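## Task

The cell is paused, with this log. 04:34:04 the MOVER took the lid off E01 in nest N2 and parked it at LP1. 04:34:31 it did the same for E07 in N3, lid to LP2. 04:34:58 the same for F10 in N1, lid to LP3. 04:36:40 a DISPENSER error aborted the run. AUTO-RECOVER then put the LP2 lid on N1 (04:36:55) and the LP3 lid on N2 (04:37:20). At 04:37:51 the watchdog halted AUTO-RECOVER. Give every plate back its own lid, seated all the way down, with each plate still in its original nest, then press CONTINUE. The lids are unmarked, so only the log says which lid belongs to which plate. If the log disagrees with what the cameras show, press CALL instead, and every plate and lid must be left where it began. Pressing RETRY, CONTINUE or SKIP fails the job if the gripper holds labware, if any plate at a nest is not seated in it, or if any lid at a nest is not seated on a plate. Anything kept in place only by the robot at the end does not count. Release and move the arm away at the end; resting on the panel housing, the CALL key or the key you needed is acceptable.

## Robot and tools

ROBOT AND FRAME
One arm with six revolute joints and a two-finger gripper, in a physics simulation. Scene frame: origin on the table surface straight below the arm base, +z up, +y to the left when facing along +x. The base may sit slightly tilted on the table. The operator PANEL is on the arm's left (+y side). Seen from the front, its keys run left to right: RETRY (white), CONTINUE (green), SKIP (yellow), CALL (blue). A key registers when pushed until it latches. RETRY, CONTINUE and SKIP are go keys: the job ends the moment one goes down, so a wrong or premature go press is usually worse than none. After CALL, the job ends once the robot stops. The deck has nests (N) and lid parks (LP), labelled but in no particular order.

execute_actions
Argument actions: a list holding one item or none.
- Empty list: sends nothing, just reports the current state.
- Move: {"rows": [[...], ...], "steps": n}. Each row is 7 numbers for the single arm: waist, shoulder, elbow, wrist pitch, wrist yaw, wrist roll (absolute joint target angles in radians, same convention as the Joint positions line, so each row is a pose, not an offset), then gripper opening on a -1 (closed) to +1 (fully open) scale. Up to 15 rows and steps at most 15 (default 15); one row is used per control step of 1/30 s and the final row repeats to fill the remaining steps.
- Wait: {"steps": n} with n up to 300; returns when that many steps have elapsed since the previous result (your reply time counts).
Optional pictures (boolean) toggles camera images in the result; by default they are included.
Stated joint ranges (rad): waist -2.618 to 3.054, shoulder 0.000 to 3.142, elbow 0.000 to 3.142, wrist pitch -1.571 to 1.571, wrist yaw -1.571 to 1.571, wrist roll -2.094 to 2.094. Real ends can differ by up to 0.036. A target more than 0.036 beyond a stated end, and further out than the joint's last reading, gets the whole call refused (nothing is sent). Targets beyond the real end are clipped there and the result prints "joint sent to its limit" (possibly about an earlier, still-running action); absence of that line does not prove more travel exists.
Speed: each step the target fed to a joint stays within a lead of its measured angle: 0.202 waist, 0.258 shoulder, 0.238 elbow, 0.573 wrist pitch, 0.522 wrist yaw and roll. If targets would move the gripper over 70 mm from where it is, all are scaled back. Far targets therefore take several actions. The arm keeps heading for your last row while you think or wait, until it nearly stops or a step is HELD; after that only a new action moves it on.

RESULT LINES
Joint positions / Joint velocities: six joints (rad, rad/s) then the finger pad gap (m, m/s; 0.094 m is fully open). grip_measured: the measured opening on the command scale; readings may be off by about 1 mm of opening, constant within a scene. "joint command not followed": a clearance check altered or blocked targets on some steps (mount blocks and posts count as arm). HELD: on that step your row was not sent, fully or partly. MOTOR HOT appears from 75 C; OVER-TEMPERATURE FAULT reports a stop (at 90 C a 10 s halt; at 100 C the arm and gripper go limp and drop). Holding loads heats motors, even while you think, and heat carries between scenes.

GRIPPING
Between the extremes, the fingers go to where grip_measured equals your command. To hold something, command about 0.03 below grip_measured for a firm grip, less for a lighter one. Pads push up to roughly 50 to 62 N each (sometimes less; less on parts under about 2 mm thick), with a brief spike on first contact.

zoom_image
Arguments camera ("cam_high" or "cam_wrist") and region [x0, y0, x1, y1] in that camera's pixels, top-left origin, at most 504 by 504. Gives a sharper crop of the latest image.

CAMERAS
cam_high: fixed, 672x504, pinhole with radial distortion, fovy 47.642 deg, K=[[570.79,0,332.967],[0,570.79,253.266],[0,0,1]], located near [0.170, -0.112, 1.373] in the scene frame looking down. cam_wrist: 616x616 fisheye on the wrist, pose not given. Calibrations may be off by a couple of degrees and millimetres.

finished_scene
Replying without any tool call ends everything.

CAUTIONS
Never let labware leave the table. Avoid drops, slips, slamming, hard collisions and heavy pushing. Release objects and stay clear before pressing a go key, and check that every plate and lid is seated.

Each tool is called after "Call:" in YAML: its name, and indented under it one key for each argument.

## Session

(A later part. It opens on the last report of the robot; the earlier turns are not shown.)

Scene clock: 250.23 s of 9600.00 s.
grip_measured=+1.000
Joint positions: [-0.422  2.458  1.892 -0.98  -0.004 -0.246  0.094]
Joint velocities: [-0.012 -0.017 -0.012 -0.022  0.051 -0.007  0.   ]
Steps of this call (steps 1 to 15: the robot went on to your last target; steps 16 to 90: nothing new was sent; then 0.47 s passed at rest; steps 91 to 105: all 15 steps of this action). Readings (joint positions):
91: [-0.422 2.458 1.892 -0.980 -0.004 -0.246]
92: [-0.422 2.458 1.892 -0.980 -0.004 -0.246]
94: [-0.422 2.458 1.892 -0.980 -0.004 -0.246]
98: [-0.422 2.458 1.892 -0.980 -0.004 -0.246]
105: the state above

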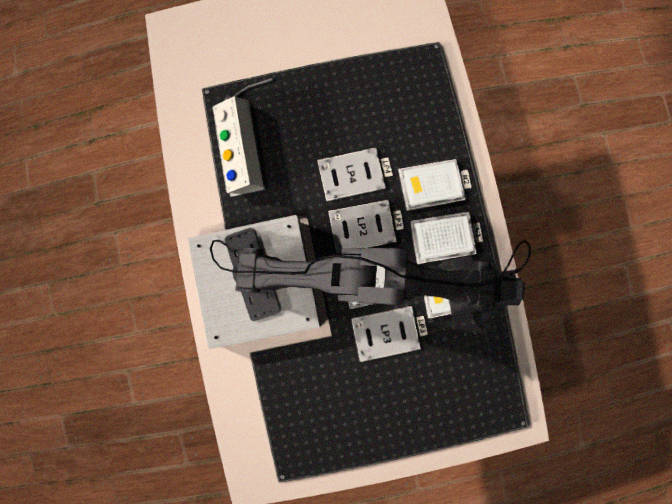

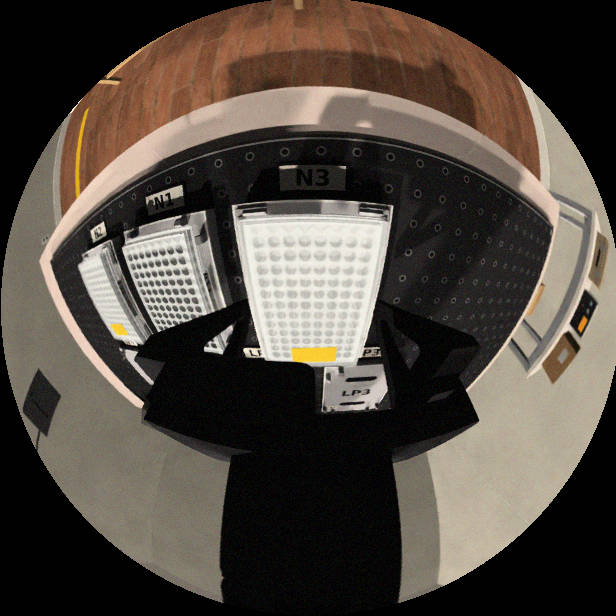

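Call:
execute_actions:
  actions:
    - {"rows": [[-0.416,2.460,1.9157,-0.9907,-0.008,-0.245,1],[-0.416,2.460,1.9177,-0.9927,-0.008,-0.240,1],[-0.416,2.460,1.9210,-0.9958,-0.008,-0.240,1],[-0.416,2.460,1.9252,-1.0000,-0.008,-0.240,1],[-0.416,2.460,1.9303,-1.0050,-0.008,-0.240,1],[-0.416,2.460,1.9362,-1.0107,-0.008,-0.240,1],[-0.416,2.460,1.9426,-1.0170,-0.008,-0.240,1],[-0.416,2.460,1.9495,-1.0238,-0.008,-0.240,1],[-0.416,2.460,1.9567,-1.0308,-0.008,-0.240,1],[-0.416,2.460,1.9640,-1.0380,-0.008,-0.240,1],[-0.4153,2.460,1.9713,-1.0452,-0.008,-0.2393,1],[-0.4134,2.460,1.9785,-1.0522,-0.008,-0.2373,1],[-0.4102,2.460,1.9854,-1.0590,-0.008,-0.2340,1],[-0.4058,2.460,1.9918,-1.0653,-0.008,-0.2295,1],[-0.4003,2.460,1.9977,-1.0710,-0.008,-0.2239,1]], "steps": 15}
  pictures: false

Call:
execute_actions:
  actions:
    - {"rows": [[-0.3937,2.460,2.0028,-1.0760,-0.008,-0.2171,1],[-0.3860,2.460,2.0070,-1.0802,-0.008,-0.2093,1],[-0.3774,2.460,2.0103,-1.0833,-0.008,-0.2005,1],[-0.3679,2.460,2.0123,-1.0853,-0.008,-0.1907,1],[-0.3576,2.460,2.0130,-1.0860,-0.008,-0.1801,1],[-0.3464,2.460,2.0130,-1.0860,-0.008,-0.1686,1],[-0.3344,2.460,2.0130,-1.0860,-0.008,-0.1564,1],[-0.3218,2.460,2.0130,-1.0860,-0.008,-0.1434,1],[-0.3085,2.460,2.0130,-1.0860,-0.008,-0.1298,1],[-0.2946,2.460,2.0130,-1.0860,-0.008,-0.1156,1],[-0.2802,2.460,2.0130,-1.0860,-0.008,-0.1008,1],[-0.2653,2.460,2.0130,-1.0860,-0.008,-0.0855,1],[-0.2499,2.460,2.0130,-1.0860,-0.008,-0.0698,1],[-0.2342,2.460,2.0130,-1.0860,-0.008,-0.0537,1],[-0.2182,2.460,2.0130,-1.0860,-0.008,-0.0372,1]], "steps": 15}
  pictures: false

Call:
execute_actions:
  actions:
    - {"rows": [[-0.2019,2.460,2.0130,-1.0860,-0.008,-0.0205,1],[-0.1853,2.460,2.0130,-1.0860,-0.008,-0.0036,1],[-0.1686,2.460,2.0130,-1.0860,-0.008,0.0135,1],[-0.1518,2.460,2.0130,-1.0860,-0.008,0.0307,1],[-0.1350,2.460,2.0130,-1.0860,-0.008,0.0480,1],[-0.1182,2.460,2.0130,-1.0860,-0.008,0.0653,1],[-0.1014,2.460,2.0130,-1.0860,-0.008,0.0825,1],[-0.0847,2.460,2.0130,-1.0860,-0.008,0.0996,1],[-0.0681,2.460,2.0130,-1.0860,-0.008,0.1165,1],[-0.0518,2.460,2.0130,-1.0860,-0.008,0.1332,1],[-0.0358,2.460,2.0130,-1.0860,-0.008,0.1497,1],[-0.0201,2.460,2.0050,-1.0790,-0.008,0.1658,1],[-0.0047,2.460,1.9970,-1.0720,-0.008,0.1815,1],[0.0102,2.460,1.9890,-1.0650,-0.008,0.1968,1],[0.0246,2.460,1.9810,-1.0580,-0.008,0.2116,1]], "steps": 15}
  pictures: false

Call:
execute_actions:
  actions:
    - {"rows": [[0.0385,2.460,1.9777,-1.0547,-0.008,0.2258,1],[0.0518,2.460,1.9770,-1.0540,-0.008,0.2394,1],[0.0644,2.460,1.9759,-1.0529,-0.008,0.2524,1],[0.0764,2.460,1.9744,-1.0514,-0.008,0.2646,1],[0.0876,2.460,1.9725,-1.0495,-0.008,0.2761,1],[0.0979,2.460,1.9704,-1.0474,-0.008,0.2867,1],[0.1074,2.460,1.9681,-1.0451,-0.008,0.2965,1],[0.1160,2.460,1.9657,-1.0427,-0.008,0.3053,1],[0.1237,2.460,1.9631,-1.0401,-0.008,0.3131,1],[0.1303,2.460,1.9605,-1.0375,-0.008,0.3199,1],[0.1358,2.460,1.9579,-1.0349,-0.008,0.3255,1],[0.1402,2.460,1.9553,-1.0323,-0.008,0.3300,1],[0.1434,2.460,1.9529,-1.0299,-0.008,0.3333,1],[0.1453,2.460,1.9506,-1.0276,-0.008,0.3353,1],[0.1460,2.460,1.9485,-1.0255,-0.008,0.3360,1]], "steps": 15}
  pictures: false

Call:
execute_actions:
  actions:
    - {"rows": [[0.1460,2.460,1.9466,-1.0236,-0.008,0.3360,1],[0.1460,2.460,1.9451,-1.0221,-0.008,0.3360,1],[0.1460,2.460,1.9440,-1.0210,-0.008,0.3360,1],[0.1460,2.460,1.9433,-1.0203,-0.008,0.3360,1],[0.1460,2.460,1.9430,-1.0200,-0.008,0.3360,1]], "steps": 15}

Call:
zoom_image:
  camera: "cam_wrist"
  region: [215, 190, 400, 370]

Scene clock: 276.80 s of 9600.00 s.
grip_measured=+1.000
Joint positions: [-0.42   2.458  1.961 -1.032 -0.004 -0.24   0.094]
Joint velocities: [ 0.042 -0.002  0.183 -0.168 -0.022  0.095  0.   ]
Steps of this call (steps 1 to 15: the robot went on to your last target; steps 16 to 90: nothing new was sent; then 23.07 s passed at rest; steps 91 to 105: all 15 steps of this action). Readings (joint positions):
91: [-0.422 2.458 1.892 -0.980 -0.004 -0.246]
92: [-0.422 2.458 1.892 -0.980 -0.004 -0.246]
94: [-0.422 2.458 1.892 -0.981 -0.004 -0.246]
98: [-0.422 2.458 1.908 -0.997 -0.004 -0.246]
105: the state above

Scene clock: 277.30 s of 9600.00 s.
grip_measured=+1.000
Joint positions: [-0.253  2.458  1.987 -1.07  -0.004 -0.103  0.094]
Joint velocities: [ 0.437 -0.002 -0.007 -0.037 -0.066  0.491  0.   ]
Steps of this call (steps 1 to 15: all 15 steps of this action). Readings (joint positions):
1: [-0.418 2.458 1.967 -1.038 -0.004 -0.237]
2: [-0.414 2.458 1.973 -1.043 -0.004 -0.233]
4: [-0.402 2.458 1.981 -1.052 -0.004 -0.222]
8: [-0.358 2.458 1.987 -1.062 -0.004 -0.190]
15: the state above

Scene clock: 277.80 s of 9600.00 s.
grip_measured=+1.000
Joint positions: [-0.006  2.458  1.987 -1.071 -0.005  0.139  0.094]
Joint velocities: [ 0.427 -0.002  0.007 -0.007  0.051  0.447  0.   ]
Steps of this call (steps 1 to 15: all 15 steps of this action). Readings (joint positions):
1: [-0.237 2.458 1.987 -1.070 -0.004 -0.089]
2: [-0.221 2.458 1.987 -1.070 -0.004 -0.074]
4: [-0.188 2.458 1.987 -1.070 -0.004 -0.042]
8: [-0.121 2.458 1.987 -1.071 -0.004 0.023]
15: the state above

Scene clock: 278.30 s of 9600.00 s.
grip_measured=+1.000
Joint positions: [ 0.142  2.458  1.96  -1.052 -0.006  0.308  0.094]
Joint velocities: [ 0.076 -0.012 -0.081  0.007  0.051  0.139  0.   ]
Steps of this call (steps 1 to 15: all 15 steps of this action). Readings (joint positions):
1: [0.010 2.458 1.987 -1.071 -0.005 0.154]
2: [0.025 2.458 1.987 -1.071 -0.005 0.169]
4: [0.052 2.458 1.987 -1.070 -0.005 0.199]
8: [0.098 2.458 1.983 -1.064 -0.005 0.250]
15: the state above

Scene clock: 278.80 s of 9600.00 s.
grip_measured=+1.000
Joint positions: [ 0.145  2.458  1.952 -1.038 -0.006  0.329  0.094]
Joint velocities: [ 0.017 -0.017 -0.017 -0.007 -0.037 -0.007  0.   ]
Steps of this call (steps 1 to 15: all 15 steps of this action). Readings (joint positions):
1: [0.144 2.458 1.958 -1.051 -0.006 0.312]
2: [0.145 2.458 1.956 -1.049 -0.006 0.316]
4: [0.145 2.458 1.953 -1.045 -0.006 0.321]
8: [0.145 2.458 1.952 -1.041 -0.006 0.327]
15: the state above

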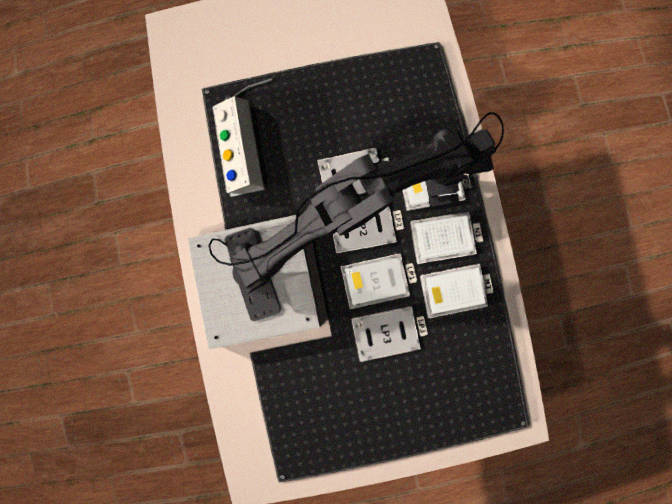

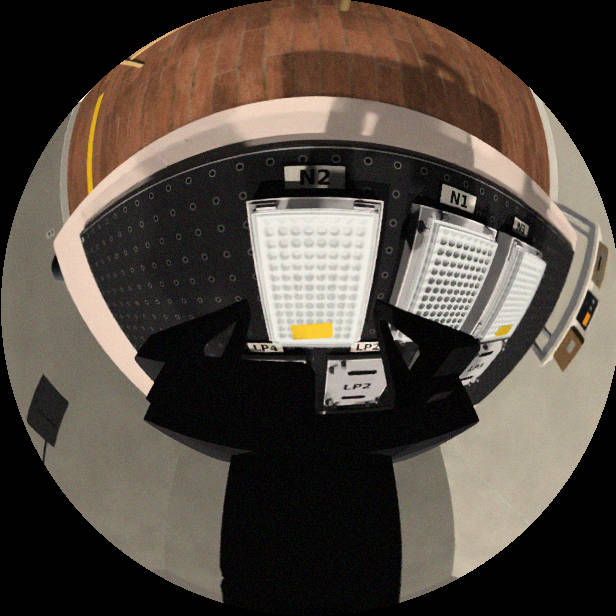

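Region (215, 190, 400, 370) of cam_wrist's 616x616 image, scaled by 2.724, with more detail than that image has; it fills the top 490 rows of this view, and the rest is white.

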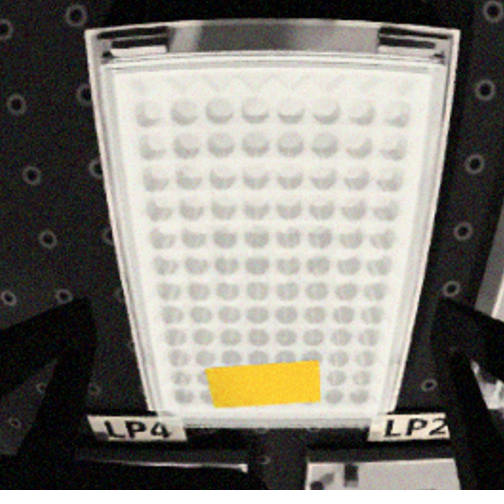

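Call:
execute_actions:
  actions:
    - {"rows": [[0.130,2.470,1.940,-1.018,-0.008,0.336,1],[0.130,2.474,1.937,-1.015,-0.008,0.336,1],[0.130,2.478,1.935,-1.012,-0.008,0.336,1],[0.133,2.479,1.933,-1.008,-0.008,0.336,1],[0.133,2.480,1.932,-1.004,-0.008,0.336,1],[0.133,2.481,1.931,-1.000,-0.008,0.336,1],[0.133,2.482,1.930,-0.996,-0.008,0.336,1],[0.133,2.482,1.929,-0.992,-0.008,0.336,1],[0.133,2.482,1.928,-0.988,-0.008,0.336,1],[0.133,2.482,1.927,-0.984,-0.008,0.336,1],[0.133,2.482,1.926,-0.981,-0.008,0.336,1],[0.133,2.482,1.925,-0.978,-0.008,0.336,1],[0.133,2.482,1.925,-0.976,-0.008,0.336,1]], "steps": 15}
  pictures: false

Call:
execute_actions:
  actions:
    - {"steps": 12}

Call:
zoom_image:
  camera: "cam_wrist"
  region: [215, 190, 400, 370]

Scene clock: 288.43 s of 9600.00 s.
grip_measured=+1.000
Joint positions: [ 0.14   2.481  1.931 -1.003 -0.006  0.33   0.094]
Joint velocities: [-0.007 -0.012  0.002  0.022  0.007 -0.051  0.   ]
Steps of this call (steps 1 to 15: the robot went on to your last target; steps 16 to 90: nothing new was sent; then 6.13 s passed at rest; steps 91 to 105: all 15 steps of this action). Readings (joint positions):
91: [0.145 2.458 1.952 -1.038 -0.006 0.330]
92: [0.144 2.458 1.952 -1.037 -0.006 0.330]
94: [0.142 2.461 1.952 -1.033 -0.006 0.330]
98: [0.140 2.469 1.943 -1.020 -0.006 0.330]
105: the state above

Scene clock: 288.83 s of 9600.00 s.
grip_measured=+1.000
Joint positions: [ 0.14   2.481  1.931 -0.994 -0.006  0.33   0.094]
Joint velocities: [-0.007 -0.007 -0.017 -0.007  0.022  0.022  0.   ]
Steps of this call (steps 1 to 12: the robot went on to your last target). Readings (joint positions):
1: [0.140 2.481 1.931 -1.002 -0.006 0.330]
2: [0.140 2.481 1.931 -1.000 -0.006 0.330]
4: [0.140 2.481 1.931 -0.997 -0.006 0.330]
8: [0.140 2.481 1.931 -0.994 -0.006 0.330]
12: the state above

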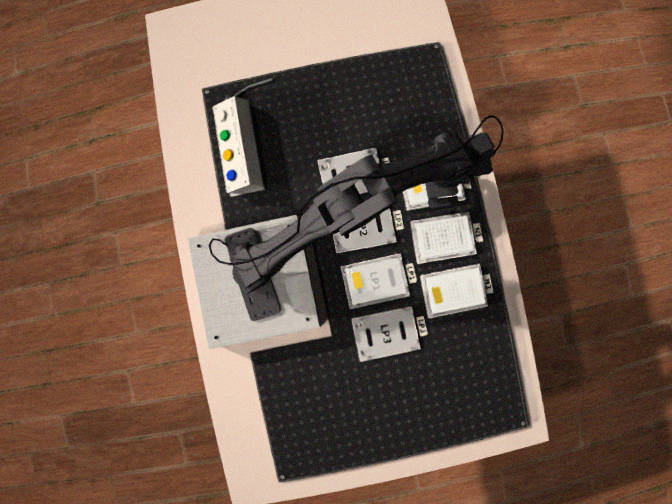

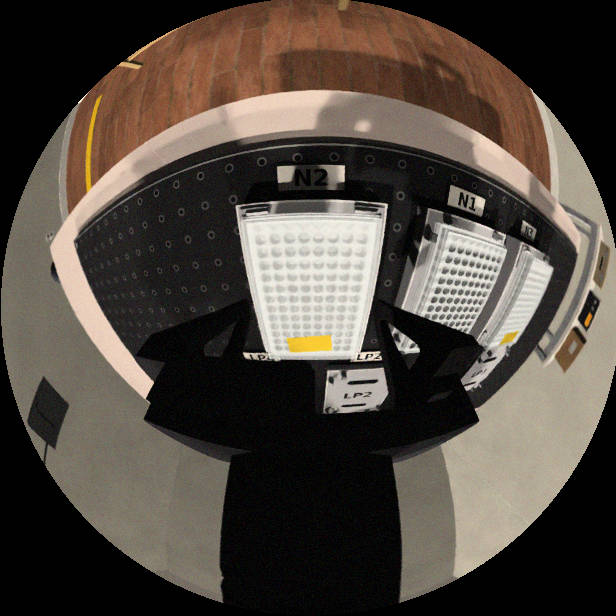

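Region (215, 190, 400, 370) of cam_wrist's 616x616 image, scaled by 2.724, with more detail than that image has; it fills the top 490 rows of this view, and the rest is white.

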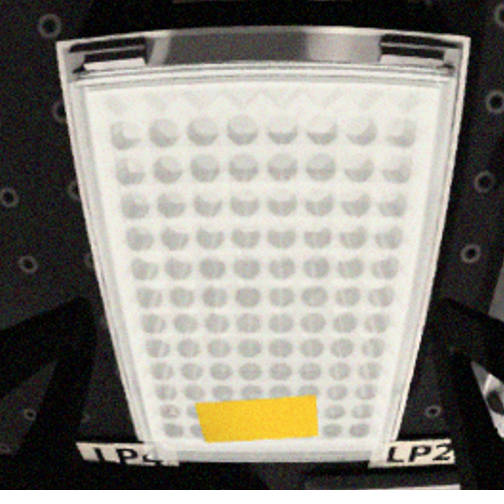

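Call:
execute_actions:
  actions:
    - {"rows": [[0.134,2.490,1.921,-0.974,-0.008,0.328,1],[0.134,2.501,1.917,-0.971,-0.008,0.323,1],[0.134,2.501,1.914,-0.968,-0.008,0.320,1],[0.134,2.501,1.912,-0.965,-0.008,0.318,1],[0.134,2.499,1.912,-0.962,-0.008,0.318,1],[0.134,2.495,1.912,-0.959,-0.008,0.318,1],[0.134,2.495,1.912,-0.956,-0.008,0.318,1],[0.134,2.495,1.912,-0.953,-0.008,0.318,1]], "steps": 15}
  pictures: false

Call:
execute_actions:
  actions:
    - {"steps": 8}

Call:
zoom_image:
  camera: "cam_wrist"
  region: [215, 190, 400, 370]

Scene clock: 294.07 s of 9600.00 s.
grip_measured=+1.000
Joint positions: [ 0.14   2.492  1.919 -0.973 -0.006  0.325  0.094]
Joint velocities: [-0.012 -0.002  0.002  0.051 -0.022  0.037  0.   ]
Steps of this call (steps 1 to 15: the robot went on to your last target; steps 16 to 90: nothing new was sent; then 1.73 s passed at rest; steps 91 to 105: all 15 steps of this action). Readings (joint positions):
91: [0.140 2.481 1.931 -0.993 -0.006 0.330]
92: [0.140 2.481 1.931 -0.993 -0.006 0.330]
94: [0.140 2.485 1.931 -0.989 -0.006 0.328]
98: [0.140 2.490 1.921 -0.981 -0.006 0.326]
105: the state above

Scene clock: 294.33 s of 9600.00 s.
grip_measured=+1.000
Joint positions: [ 0.14   2.492  1.919 -0.971 -0.006  0.324  0.094]
Joint velocities: [-0.007 -0.002 -0.002 -0.037 -0.007  0.081  0.   ]
Steps of this call (steps 1 to 8: the robot went on to your last target). Readings (joint positions):
1: [0.140 2.492 1.919 -0.973 -0.006 0.325]
2: [0.140 2.492 1.919 -0.972 -0.006 0.324]
4: [0.140 2.492 1.919 -0.972 -0.006 0.324]
8: the state above

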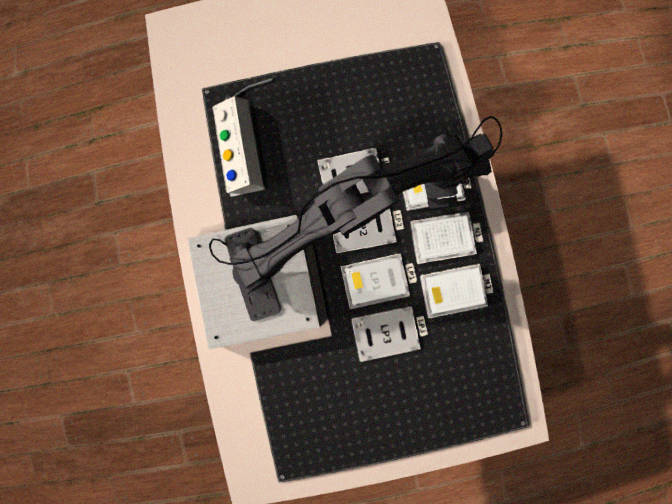

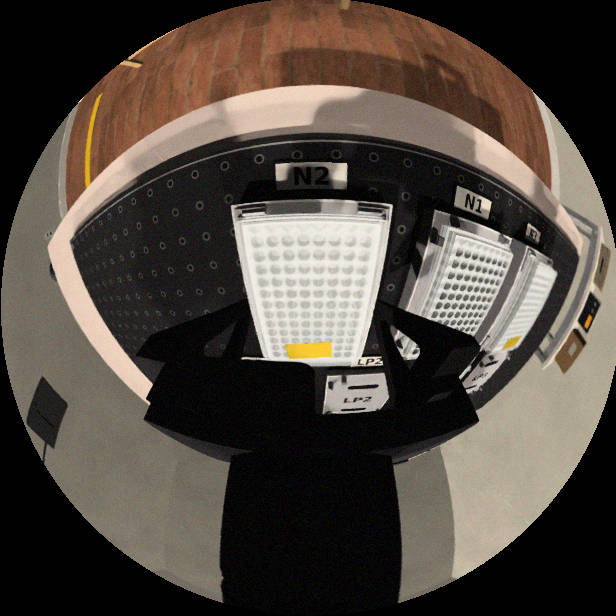

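Region (215, 190, 400, 370) of cam_wrist's 616x616 image, scaled by 2.724, with more detail than that image has; it fills the top 490 rows of this view, and the rest is white.

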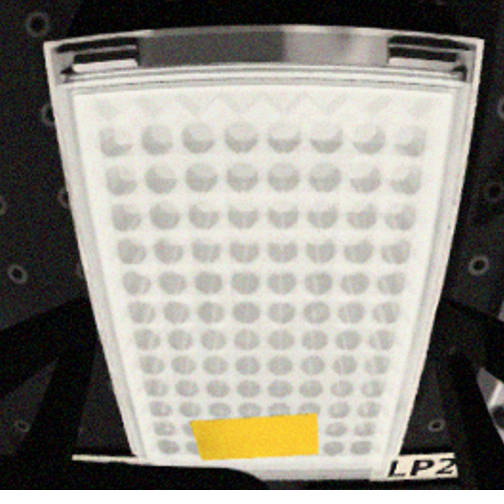

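Call:
execute_actions:
  actions:
    - {"rows": [[0.134,2.495,1.914,-0.953,-0.008,0.318,0.96],[0.134,2.495,1.914,-0.953,-0.008,0.318,0.93],[0.134,2.495,1.914,-0.953,-0.008,0.318,0.90],[0.134,2.495,1.914,-0.953,-0.008,0.318,0.87],[0.134,2.495,1.914,-0.953,-0.008,0.318,0.85],[0.134,2.495,1.914,-0.953,-0.008,0.318,0.83],[0.134,2.495,1.914,-0.953,-0.008,0.318,0.81],[0.134,2.495,1.914,-0.953,-0.008,0.318,0.80],[0.134,2.495,1.914,-0.953,-0.008,0.318,0.79],[0.134,2.495,1.914,-0.953,-0.008,0.318,0.78],[0.134,2.495,1.914,-0.953,-0.008,0.318,0.77],[0.134,2.495,1.914,-0.953,-0.008,0.318,0.76],[0.134,2.495,1.914,-0.953,-0.008,0.318,0.75]], "steps": 15}

Call:
zoom_image:
  camera: "cam_wrist"
  region: [215, 190, 400, 370]

Scene clock: 299.63 s of 9600.00 s.
grip_measured=+0.780
Joint positions: [ 0.14   2.492  1.919 -0.97  -0.006  0.324  0.084]
Joint velocities: [-0.007 -0.012 -0.007  0.007  0.051  0.022 -0.   ]
Steps of this call (steps 1 to 15: the robot went on to your last target; steps 16 to 90: nothing new was sent; then 1.80 s passed at rest; steps 91 to 105: all 15 steps of this action). Readings (joint positions):
91: [0.140 2.492 1.919 -0.971 -0.006 0.324]
92: [0.140 2.492 1.919 -0.971 -0.006 0.324]
94: [0.140 2.492 1.919 -0.970 -0.006 0.324]
98: [0.140 2.492 1.919 -0.970 -0.006 0.324]
105: the state above

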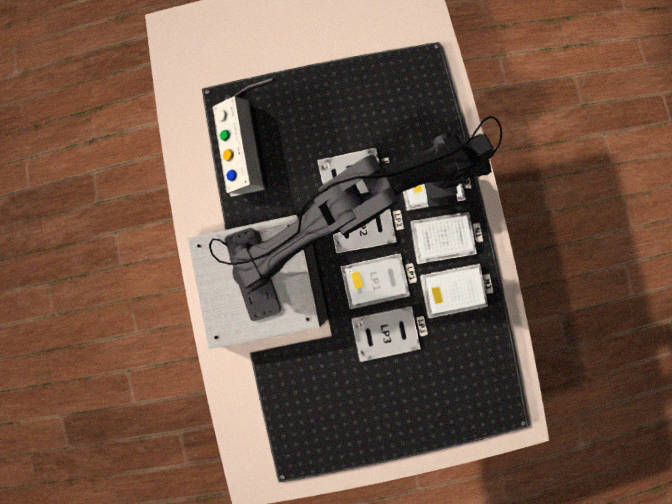

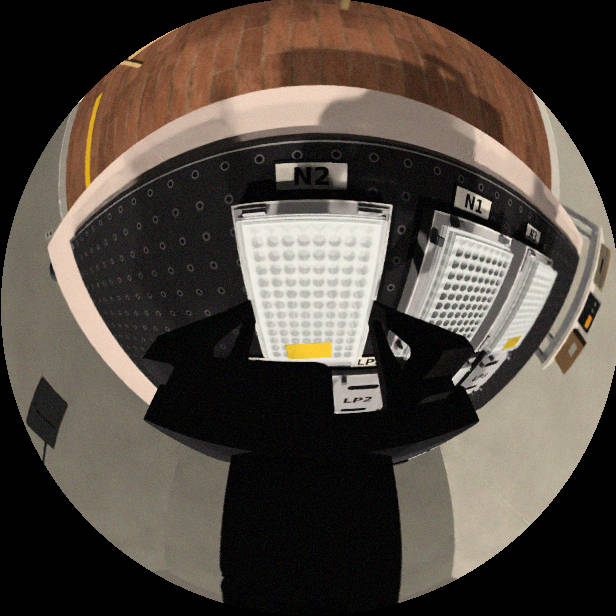

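Region (215, 190, 400, 370) of cam_wrist's 616x616 image, scaled by 2.724, with more detail than that image has; it fills the top 490 rows of this view, and the rest is white.

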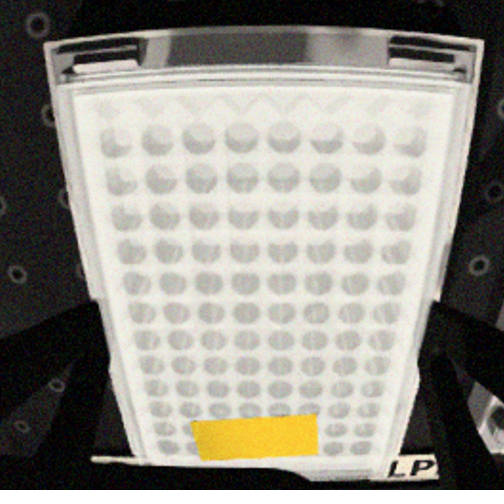

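Call:
execute_actions:
  actions:
    - {"rows": [[0.134,2.470,1.914,-0.970,-0.008,0.318,0.75],[0.134,2.456,1.913,-0.982,-0.008,0.318,0.75],[0.134,2.4478,1.912,-0.9902,-0.008,0.318,0.75],[0.134,2.4456,1.912,-0.9914,-0.008,0.318,0.75],[0.134,2.4433,1.912,-0.9927,-0.008,0.318,0.75],[0.134,2.4407,1.912,-0.9943,-0.008,0.318,0.75],[0.134,2.4380,1.912,-0.9960,-0.008,0.318,0.75],[0.134,2.4352,1.912,-0.9983,-0.008,0.318,0.75],[0.134,2.4323,1.912,-1.0007,-0.008,0.318,0.75],[0.134,2.4292,1.912,-1.0038,-0.008,0.318,0.75],[0.134,2.4261,1.912,-1.0069,-0.008,0.318,0.75],[0.134,2.4228,1.912,-1.0102,-0.008,0.318,0.75],[0.1337,2.4195,1.912,-1.0135,-0.008,0.3177,0.75],[0.1327,2.4161,1.912,-1.0169,-0.008,0.3167,0.75],[0.1311,2.4127,1.9118,-1.0205,-0.008,0.3152,0.75]], "steps": 15}
  pictures: false

Call:
execute_actions:
  actions:
    - {"rows": [[0.1289,2.4092,1.9114,-1.0240,-0.008,0.3130,0.75],[0.1262,2.4056,1.9106,-1.0272,-0.008,0.3104,0.75],[0.1229,2.4021,1.9095,-1.0300,-0.008,0.3072,0.75],[0.1191,2.3985,1.9081,-1.0326,-0.008,0.3035,0.75],[0.1149,2.3949,1.9065,-1.0350,-0.008,0.2993,0.75],[0.1101,2.3914,1.9046,-1.0370,-0.008,0.2947,0.75],[0.1050,2.3878,1.9025,-1.0389,-0.008,0.2897,0.75],[0.0994,2.3843,1.9001,-1.0404,-0.008,0.2843,0.75],[0.0935,2.3809,1.8975,-1.0416,-0.008,0.2785,0.75],[0.0872,2.3775,1.8948,-1.0427,-0.008,0.2724,0.75],[0.0806,2.3742,1.8918,-1.0434,-0.008,0.2660,0.75],[0.0737,2.3709,1.8887,-1.0440,-0.008,0.2592,0.75],[0.0666,2.3678,1.8854,-1.0382,-0.008,0.2523,0.75],[0.0592,2.3647,1.8820,-1.0323,-0.008,0.2450,0.75],[0.0516,2.3618,1.8784,-1.0250,-0.008,0.2376,0.75]], "steps": 15}
  pictures: false

Call:
execute_actions:
  actions:
    - {"rows": [[0.0437,2.3590,1.8747,-1.0185,-0.008,0.2300,0.75],[0.0358,2.3563,1.8709,-1.0118,-0.008,0.2223,0.75],[0.0277,2.3537,1.8670,-1.0109,-0.008,0.2144,0.75],[0.0195,2.3514,1.8631,-1.0097,-0.008,0.2064,0.75],[0.0112,2.3492,1.8590,-1.0078,-0.008,0.1983,0.75],[0.0029,2.3472,1.8550,-1.0058,-0.008,0.1902,0.75],[-0.0055,2.3453,1.8508,-1.0035,-0.008,0.1820,0.75],[-0.0139,2.3437,1.8467,-1.0010,-0.008,0.1738,0.75],[-0.0222,2.3423,1.8425,-0.9982,-0.008,0.1657,0.75],[-0.0305,2.3412,1.8383,-0.9951,-0.008,0.1576,0.75],[-0.0387,2.3402,1.8342,-0.9920,-0.008,0.1496,0.75],[-0.0468,2.3396,1.8300,-0.9884,-0.008,0.1417,0.75],[-0.0547,2.3391,1.8260,-0.9849,-0.008,0.1340,0.75],[-0.0626,2.3390,1.8219,-0.9809,-0.008,0.1264,0.75],[-0.0702,2.3390,1.8180,-0.9770,-0.008,0.1190,0.75]], "steps": 15}
  pictures: false

Call:
execute_actions:
  actions:
    - {"rows": [[-0.0776,2.3390,1.8141,-0.9731,-0.008,0.1117,0.75],[-0.0847,2.3390,1.8103,-0.9693,-0.008,0.1048,0.75],[-0.0916,2.3390,1.8066,-0.9656,-0.008,0.0980,0.75],[-0.0982,2.3390,1.8030,-0.9620,-0.008,0.0916,0.75],[-0.1045,2.3390,1.7996,-0.9586,-0.008,0.0855,0.75],[-0.1104,2.3390,1.7963,-0.9553,-0.008,0.0797,0.75],[-0.1160,2.3390,1.7932,-0.9522,-0.008,0.0743,0.75],[-0.1211,2.3390,1.7902,-0.9492,-0.008,0.0693,0.75],[-0.1259,2.3390,1.7875,-0.9465,-0.008,0.0647,0.75],[-0.1301,2.3390,1.7849,-0.9439,-0.008,0.0605,0.75],[-0.1339,2.3390,1.7825,-0.9415,-0.008,0.0568,0.75],[-0.1372,2.3390,1.7804,-0.9394,-0.008,0.0536,0.75],[-0.1399,2.3390,1.7785,-0.9375,-0.008,0.0510,0.75],[-0.1421,2.3390,1.7769,-0.9359,-0.008,0.0488,0.75],[-0.1437,2.3390,1.7755,-0.9345,-0.008,0.0473,0.75]], "steps": 15}
  pictures: false

Call:
execute_actions:
  actions:
    - {"rows": [[-0.1447,2.3390,1.7744,-0.9334,-0.008,0.0463,0.75],[-0.1450,2.3390,1.7737,-0.9327,-0.008,0.0460,0.75],[-0.1450,2.3390,1.7732,-0.9322,-0.008,0.0460,0.75],[-0.1450,2.3390,1.7730,-0.9320,-0.008,0.0460,0.75]], "steps": 15}

Call:
zoom_image:
  camera: "cam_wrist"
  region: [215, 190, 400, 370]

Scene clock: 360.87 s of 9600.00 s.
grip_measured=+0.780
Joint positions: [ 0.14   2.455  1.919 -0.995 -0.006  0.324  0.084]
Joint velocities: [-0.017 -0.115  0.007 -0.051 -0.051 -0.066  0.   ]
Steps of this call (steps 1 to 15: the robot went on to your last target; steps 16 to 90: nothing new was sent; then 57.73 s passed at rest; steps 91 to 105: all 15 steps of this action). Readings (joint positions):
91: [0.140 2.492 1.919 -0.970 -0.006 0.324]
92: [0.140 2.492 1.919 -0.970 -0.006 0.324]
94: [0.140 2.492 1.919 -0.972 -0.006 0.324]
98: [0.140 2.485 1.919 -0.979 -0.006 0.324]
105: the state above

Scene clock: 361.37 s of 9600.00 s.
grip_measured=+0.780
Joint positions: [ 0.073  2.403  1.893 -1.024 -0.007  0.27   0.084]
Joint velocities: [-0.212 -0.056 -0.095 -0.022 -0.037 -0.271 -0.   ]
Steps of this call (steps 1 to 15: all 15 steps of this action). Readings (joint positions):
1: [0.140 2.451 1.919 -0.998 -0.006 0.323]
2: [0.139 2.447 1.919 -1.001 -0.006 0.322]
4: [0.137 2.441 1.919 -1.007 -0.006 0.318]
8: [0.123 2.428 1.917 -1.016 -0.007 0.306]
15: the state above

Scene clock: 361.87 s of 9600.00 s.
grip_measured=+0.780
Joint positions: [-0.05   2.376  1.834 -1.007 -0.007  0.158  0.084]
Joint velocities: [-0.212 -0.027 -0.11   0.095 -0.037 -0.212 -0.   ]
Steps of this call (steps 1 to 15: all 15 steps of this action). Readings (joint positions):
1: [0.065 2.400 1.890 -1.024 -0.007 0.264]
2: [0.057 2.398 1.886 -1.024 -0.007 0.257]
4: [0.041 2.393 1.878 -1.024 -0.007 0.243]
8: [0.009 2.384 1.862 -1.023 -0.007 0.213]
15: the state above

Scene clock: 362.37 s of 9600.00 s.
grip_measured=+0.780
Joint positions: [-0.135  2.375  1.786 -0.962 -0.007  0.068  0.084]
Joint velocities: [-0.081  0.007 -0.056  0.154  0.022 -0.11  -0.002]
Steps of this call (steps 1 to 15: all 15 steps of this action). Readings (joint positions):
1: [-0.058 2.375 1.830 -1.004 -0.007 0.150]
2: [-0.065 2.375 1.826 -1.001 -0.007 0.143]
4: [-0.080 2.375 1.818 -0.994 -0.007 0.128]
8: [-0.106 2.375 1.804 -0.981 -0.007 0.102]
15: the state above

Scene clock: 362.87 s of 9600.00 s.
grip_measured=+0.780
Joint positions: [-0.139  2.375  1.781 -0.951 -0.007  0.053  0.084]
Joint velocities: [ 0.007  0.002 -0.007  0.007 -0.007 -0.007  0.   ]
Steps of this call (steps 1 to 15: all 15 steps of this action). Readings (joint positions):
1: [-0.137 2.375 1.785 -0.960 -0.007 0.065]
2: [-0.138 2.375 1.784 -0.958 -0.007 0.062]
4: [-0.139 2.375 1.782 -0.956 -0.007 0.059]
8: [-0.139 2.375 1.781 -0.953 -0.007 0.055]
15: the state above

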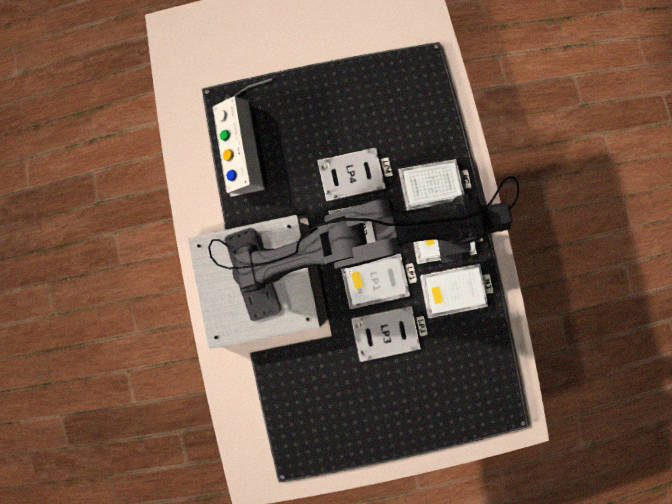

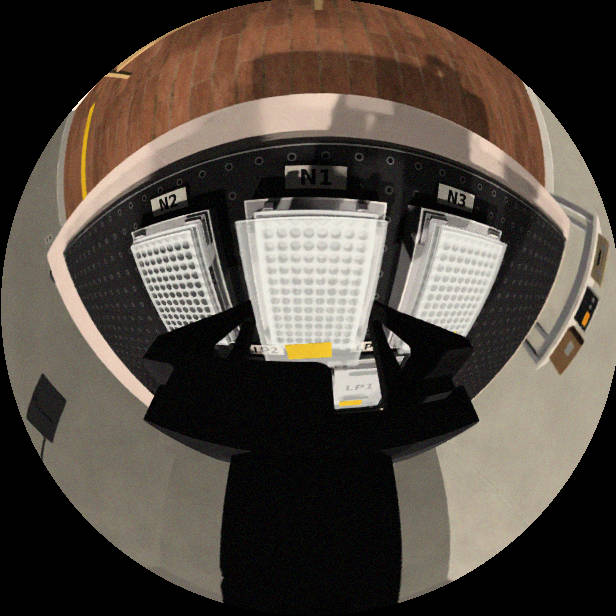

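Region (215, 190, 400, 370) of cam_wrist's 616x616 image, scaled by 2.724, with more detail than that image has; it fills the top 490 rows of this view, and the rest is white.

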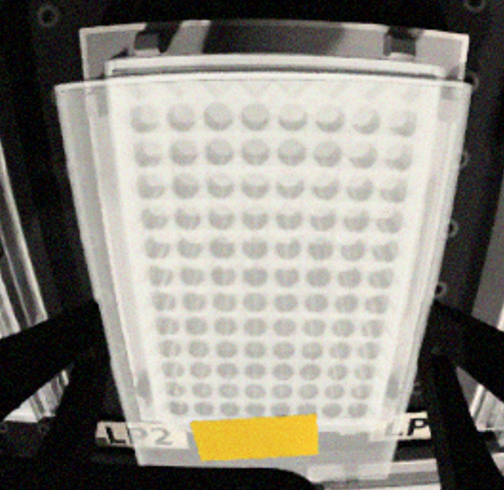

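Call:
execute_actions:
  actions:
    - {"rows": [[-0.154,2.360,1.771,-0.930,-0.008,0.046,0.75],[-0.154,2.378,1.768,-0.927,-0.008,0.046,0.75],[-0.154,2.395,1.765,-0.924,-0.008,0.046,0.75],[-0.150,2.395,1.763,-0.921,-0.008,0.046,0.75],[-0.150,2.395,1.761,-0.918,-0.008,0.046,0.75],[-0.150,2.393,1.761,-0.915,-0.008,0.046,0.75],[-0.150,2.389,1.761,-0.912,-0.008,0.046,0.75],[-0.150,2.389,1.761,-0.909,-0.008,0.046,0.75],[-0.150,2.389,1.761,-0.906,-0.008,0.046,0.75]], "steps": 15}
  pictures: false

Call:
execute_actions:
  actions:
    - {"steps": 8}

Call:
zoom_image:
  camera: "cam_wrist"
  region: [215, 190, 400, 370]

Scene clock: 370.50 s of 9600.00 s.
grip_measured=+0.780
Joint positions: [-0.144  2.387  1.767 -0.927 -0.007  0.052  0.084]
Joint velocities: [ 0.007  0.012 -0.017  0.022 -0.022 -0.037 -0.001]
Steps of this call (steps 1 to 15: the robot went on to your last target; steps 16 to 90: nothing new was sent; then 4.13 s passed at rest; steps 91 to 105: all 15 steps of this action). Readings (joint positions):
91: [-0.140 2.375 1.781 -0.950 -0.007 0.052]
92: [-0.141 2.375 1.781 -0.949 -0.007 0.052]
94: [-0.143 2.378 1.781 -0.946 -0.007 0.052]
98: [-0.144 2.384 1.771 -0.936 -0.007 0.052]
105: the state above

Scene clock: 370.77 s of 9600.00 s.
grip_measured=+0.780
Joint positions: [-0.144  2.387  1.767 -0.924 -0.007  0.052  0.084]
Joint velocities: [-0.007  0.007  0.002  0.022 -0.037 -0.022 -0.   ]
Steps of this call (steps 1 to 8: the robot went on to your last target). Readings (joint positions):
1: [-0.144 2.387 1.767 -0.926 -0.007 0.052]
2: [-0.144 2.387 1.767 -0.926 -0.007 0.052]
4: [-0.144 2.387 1.767 -0.925 -0.007 0.052]
8: the state above

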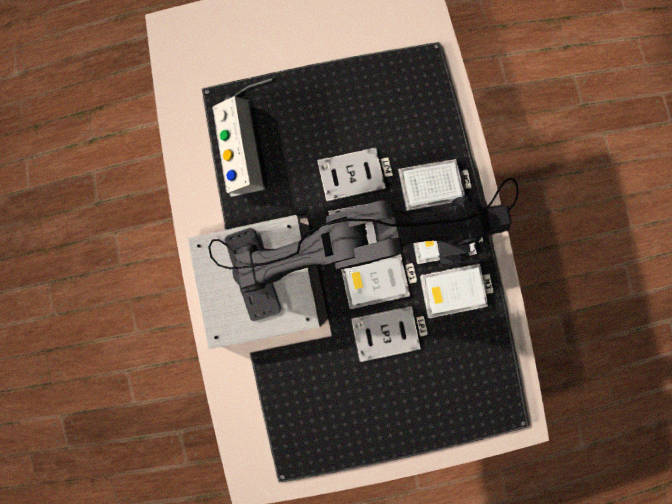

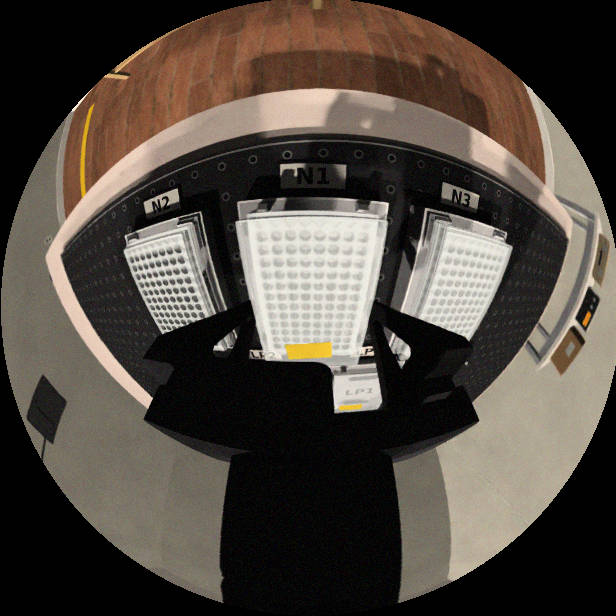

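Region (215, 190, 400, 370) of cam_wrist's 616x616 image, scaled by 2.724, with more detail than that image has; it fills the top 490 rows of this view, and the rest is white.

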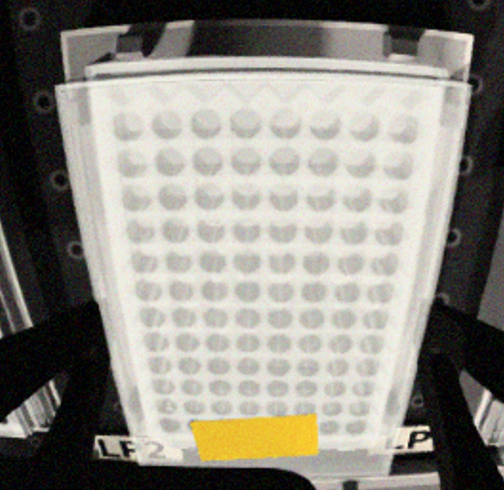

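Call:
execute_actions:
  actions:
    - {"rows": [[-0.150,2.395,1.762,-0.905,-0.008,0.046,0.75],[-0.150,2.407,1.762,-0.903,-0.008,0.046,0.75],[-0.150,2.407,1.762,-0.901,-0.008,0.046,0.75],[-0.150,2.407,1.762,-0.899,-0.008,0.046,0.75],[-0.150,2.406,1.762,-0.896,-0.008,0.046,0.75],[-0.150,2.402,1.762,-0.893,-0.008,0.046,0.75]], "steps": 15}

Call:
zoom_image:
  camera: "cam_wrist"
  region: [215, 190, 400, 370]

Scene clock: 375.63 s of 9600.00 s.
grip_measured=+0.780
Joint positions: [-0.144  2.4    1.767 -0.912 -0.007  0.052  0.084]
Joint velocities: [ 0.007  0.007 -0.007 -0.007 -0.051 -0.022 -0.001]
Steps of this call (steps 1 to 15: the robot went on to your last target; steps 16 to 90: nothing new was sent; then 1.37 s passed at rest; steps 91 to 105: all 15 steps of this action). Readings (joint positions):
91: [-0.144 2.387 1.767 -0.924 -0.007 0.052]
92: [-0.144 2.388 1.767 -0.924 -0.007 0.052]
94: [-0.144 2.392 1.767 -0.920 -0.007 0.052]
98: [-0.144 2.399 1.767 -0.914 -0.007 0.052]
105: the state above

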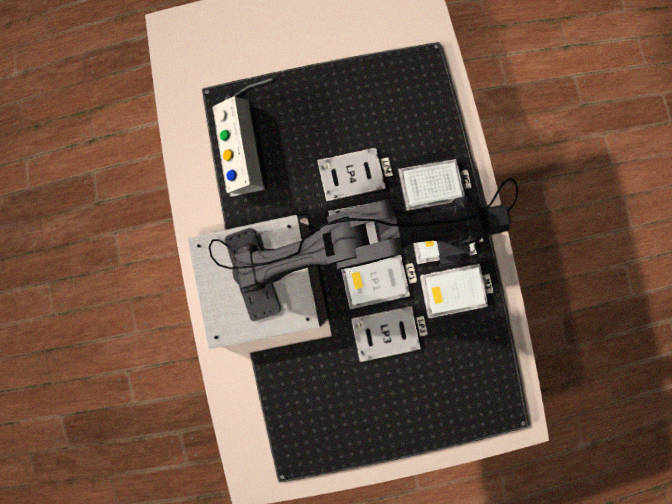

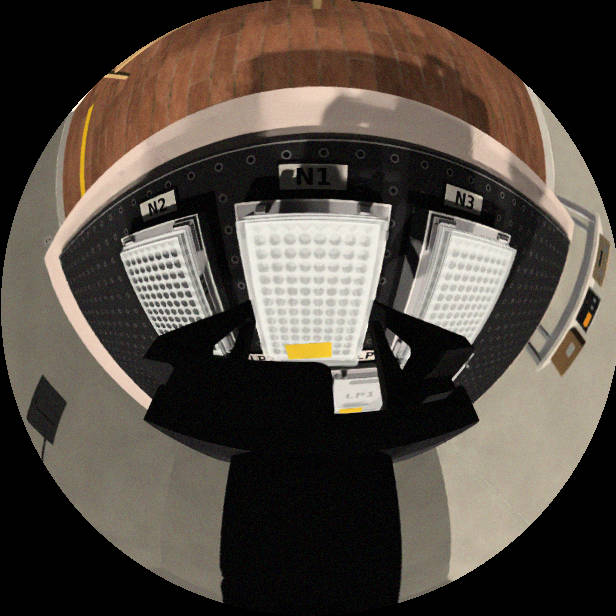

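Region (215, 190, 400, 370) of cam_wrist's 616x616 image, scaled by 2.724, with more detail than that image has; it fills the top 490 rows of this view, and the rest is white.

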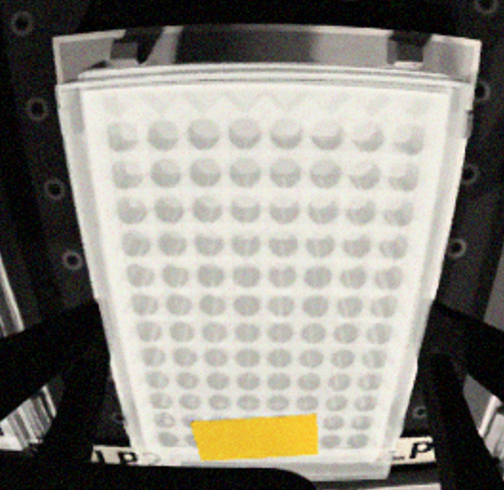

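Call:
execute_actions:
  actions:
    - {"rows": [[-0.150,2.420,1.762,-0.891,-0.008,0.046,0.75],[-0.150,2.420,1.762,-0.889,-0.008,0.046,0.75],[-0.150,2.418,1.762,-0.887,-0.008,0.046,0.75],[-0.150,2.410,1.762,-0.885,-0.008,0.046,0.75]], "steps": 14}

Call:
zoom_image:
  camera: "cam_wrist"
  region: [215, 190, 400, 370]

Scene clock: 378.13 s of 9600.00 s.
grip_measured=+0.780
Joint positions: [-0.144  2.408  1.767 -0.904 -0.007  0.052  0.084]
Joint velocities: [-0.002 -0.022 -0.017 -0.037 -0.007  0.022 -0.001]
Steps of this call (steps 1 to 15: the robot went on to your last target; steps 16 to 61: nothing new was sent; steps 62 to 75: all 14 steps of this action). Readings (joint positions):
62: [-0.144 2.400 1.767 -0.911 -0.007 0.052]
63: [-0.144 2.402 1.767 -0.909 -0.007 0.052]
65: [-0.144 2.406 1.767 -0.907 -0.007 0.052]
69: [-0.144 2.408 1.767 -0.905 -0.007 0.052]
75: the state above

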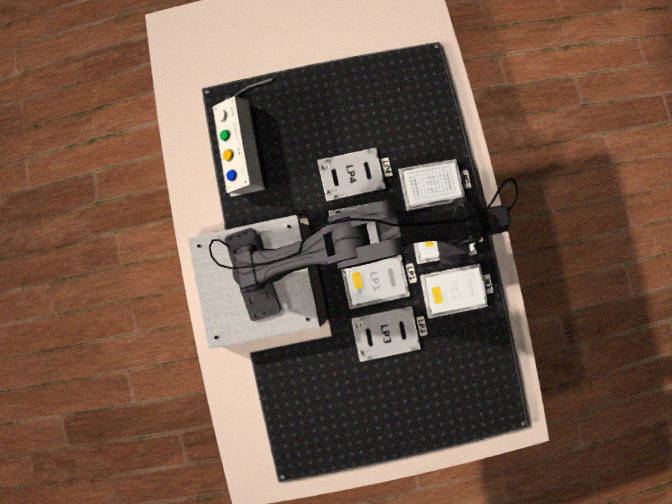

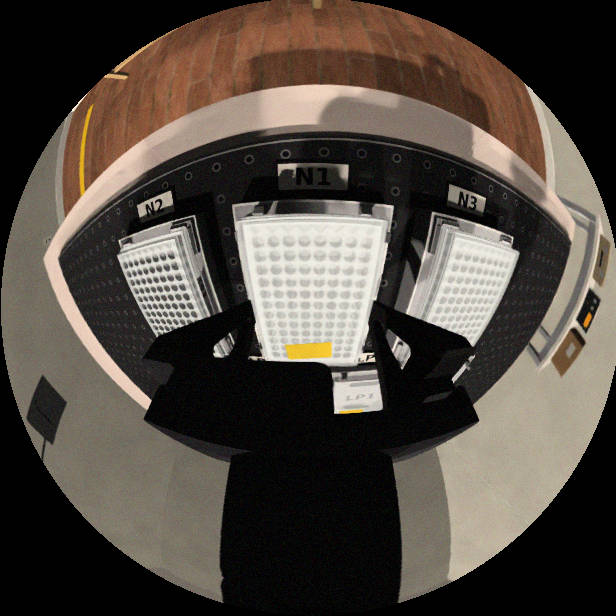

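Region (215, 190, 400, 370) of cam_wrist's 616x616 image, scaled by 2.724, with more detail than that image has; it fills the top 490 rows of this view, and the rest is white.

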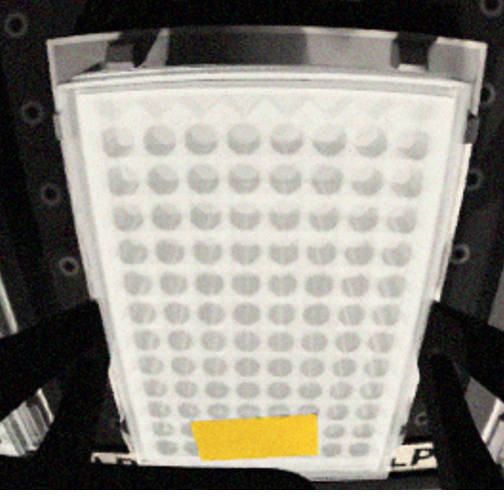

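Call:
execute_actions:
  actions: []

Scene clock: 387.33 s of 9600.00 s.
grip_measured=+0.780
Joint positions: [-0.144  2.408  1.767 -0.904 -0.007  0.052  0.084]
Joint velocities: [-0.007  0.002 -0.007  0.007 -0.037 -0.022 -0.   ]
Steps of this call (steps 1 to 15: the robot went on to your last target; steps 16 to 90: nothing new was sent; then 6.20 s passed at rest). Readings (joint positions):
1: [-0.144 2.408 1.767 -0.904 -0.007 0.052]
2: [-0.144 2.408 1.767 -0.904 -0.007 0.052]
4: [-0.144 2.408 1.767 -0.904 -0.007 0.052]
8: [-0.144 2.408 1.767 -0.904 -0.007 0.052]
90: the state above
The arm was judged still, so your last target was given up. Only a new action makes it travel on or press farther. Fingers that are still opening or closing keep moving.

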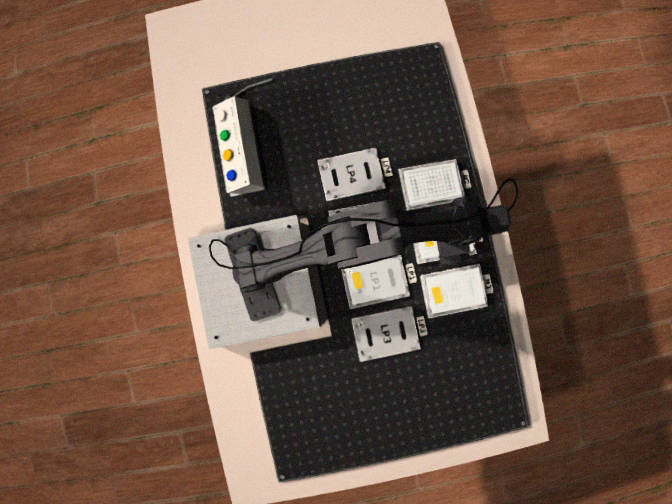

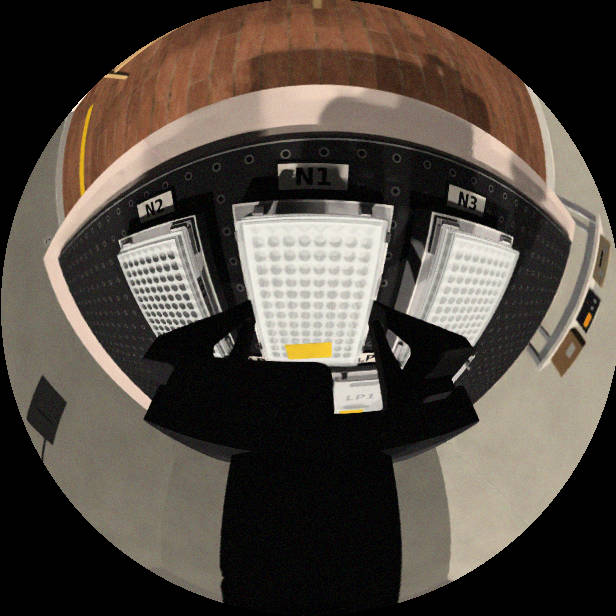

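Call:
execute_actions:
  actions:
    - {"rows": [[-0.150,2.408,1.762,-0.890,-0.008,0.046,0.765],[-0.150,2.408,1.762,-0.890,-0.008,0.046,0.775],[-0.150,2.408,1.762,-0.890,-0.008,0.046,0.785],[-0.150,2.408,1.762,-0.890,-0.008,0.046,0.80],[-0.150,2.408,1.762,-0.890,-0.008,0.046,0.82],[-0.150,2.408,1.762,-0.890,-0.008,0.046,0.84],[-0.150,2.408,1.762,-0.890,-0.008,0.046,0.87],[-0.150,2.408,1.762,-0.890,-0.008,0.046,0.90],[-0.150,2.408,1.762,-0.890,-0.008,0.046,0.93],[-0.150,2.408,1.762,-0.890,-0.008,0.046,0.96],[-0.150,2.408,1.762,-0.890,-0.008,0.046,0.98],[-0.150,2.408,1.762,-0.890,-0.008,0.046,1.0]], "steps": 15}

Scene clock: 390.33 s of 9600.00 s.
grip_measured=+1.000
Joint positions: [-0.144  2.408  1.767 -0.904 -0.007  0.052  0.094]
Joint velocities: [ 0.002 -0.012  0.002  0.066 -0.007 -0.022  0.   ]
Steps of this call (steps 1 to 75: nothing new was sent; steps 76 to 90: all 15 steps of this action). Readings (joint positions):
76: [-0.144 2.408 1.767 -0.904 -0.007 0.052]
77: [-0.144 2.408 1.767 -0.904 -0.007 0.052]
79: [-0.144 2.408 1.767 -0.904 -0.007 0.052]
83: [-0.144 2.408 1.767 -0.904 -0.007 0.052]
90: the state above

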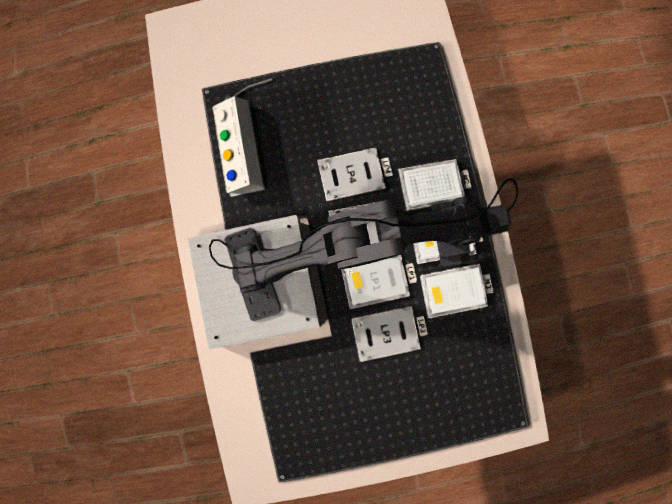

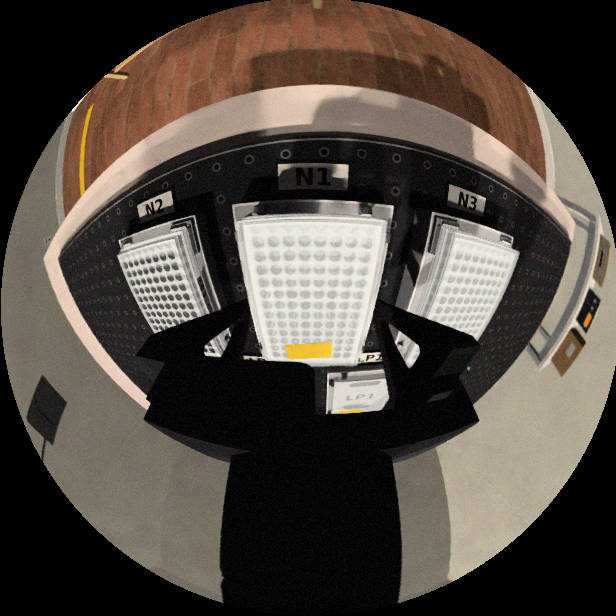

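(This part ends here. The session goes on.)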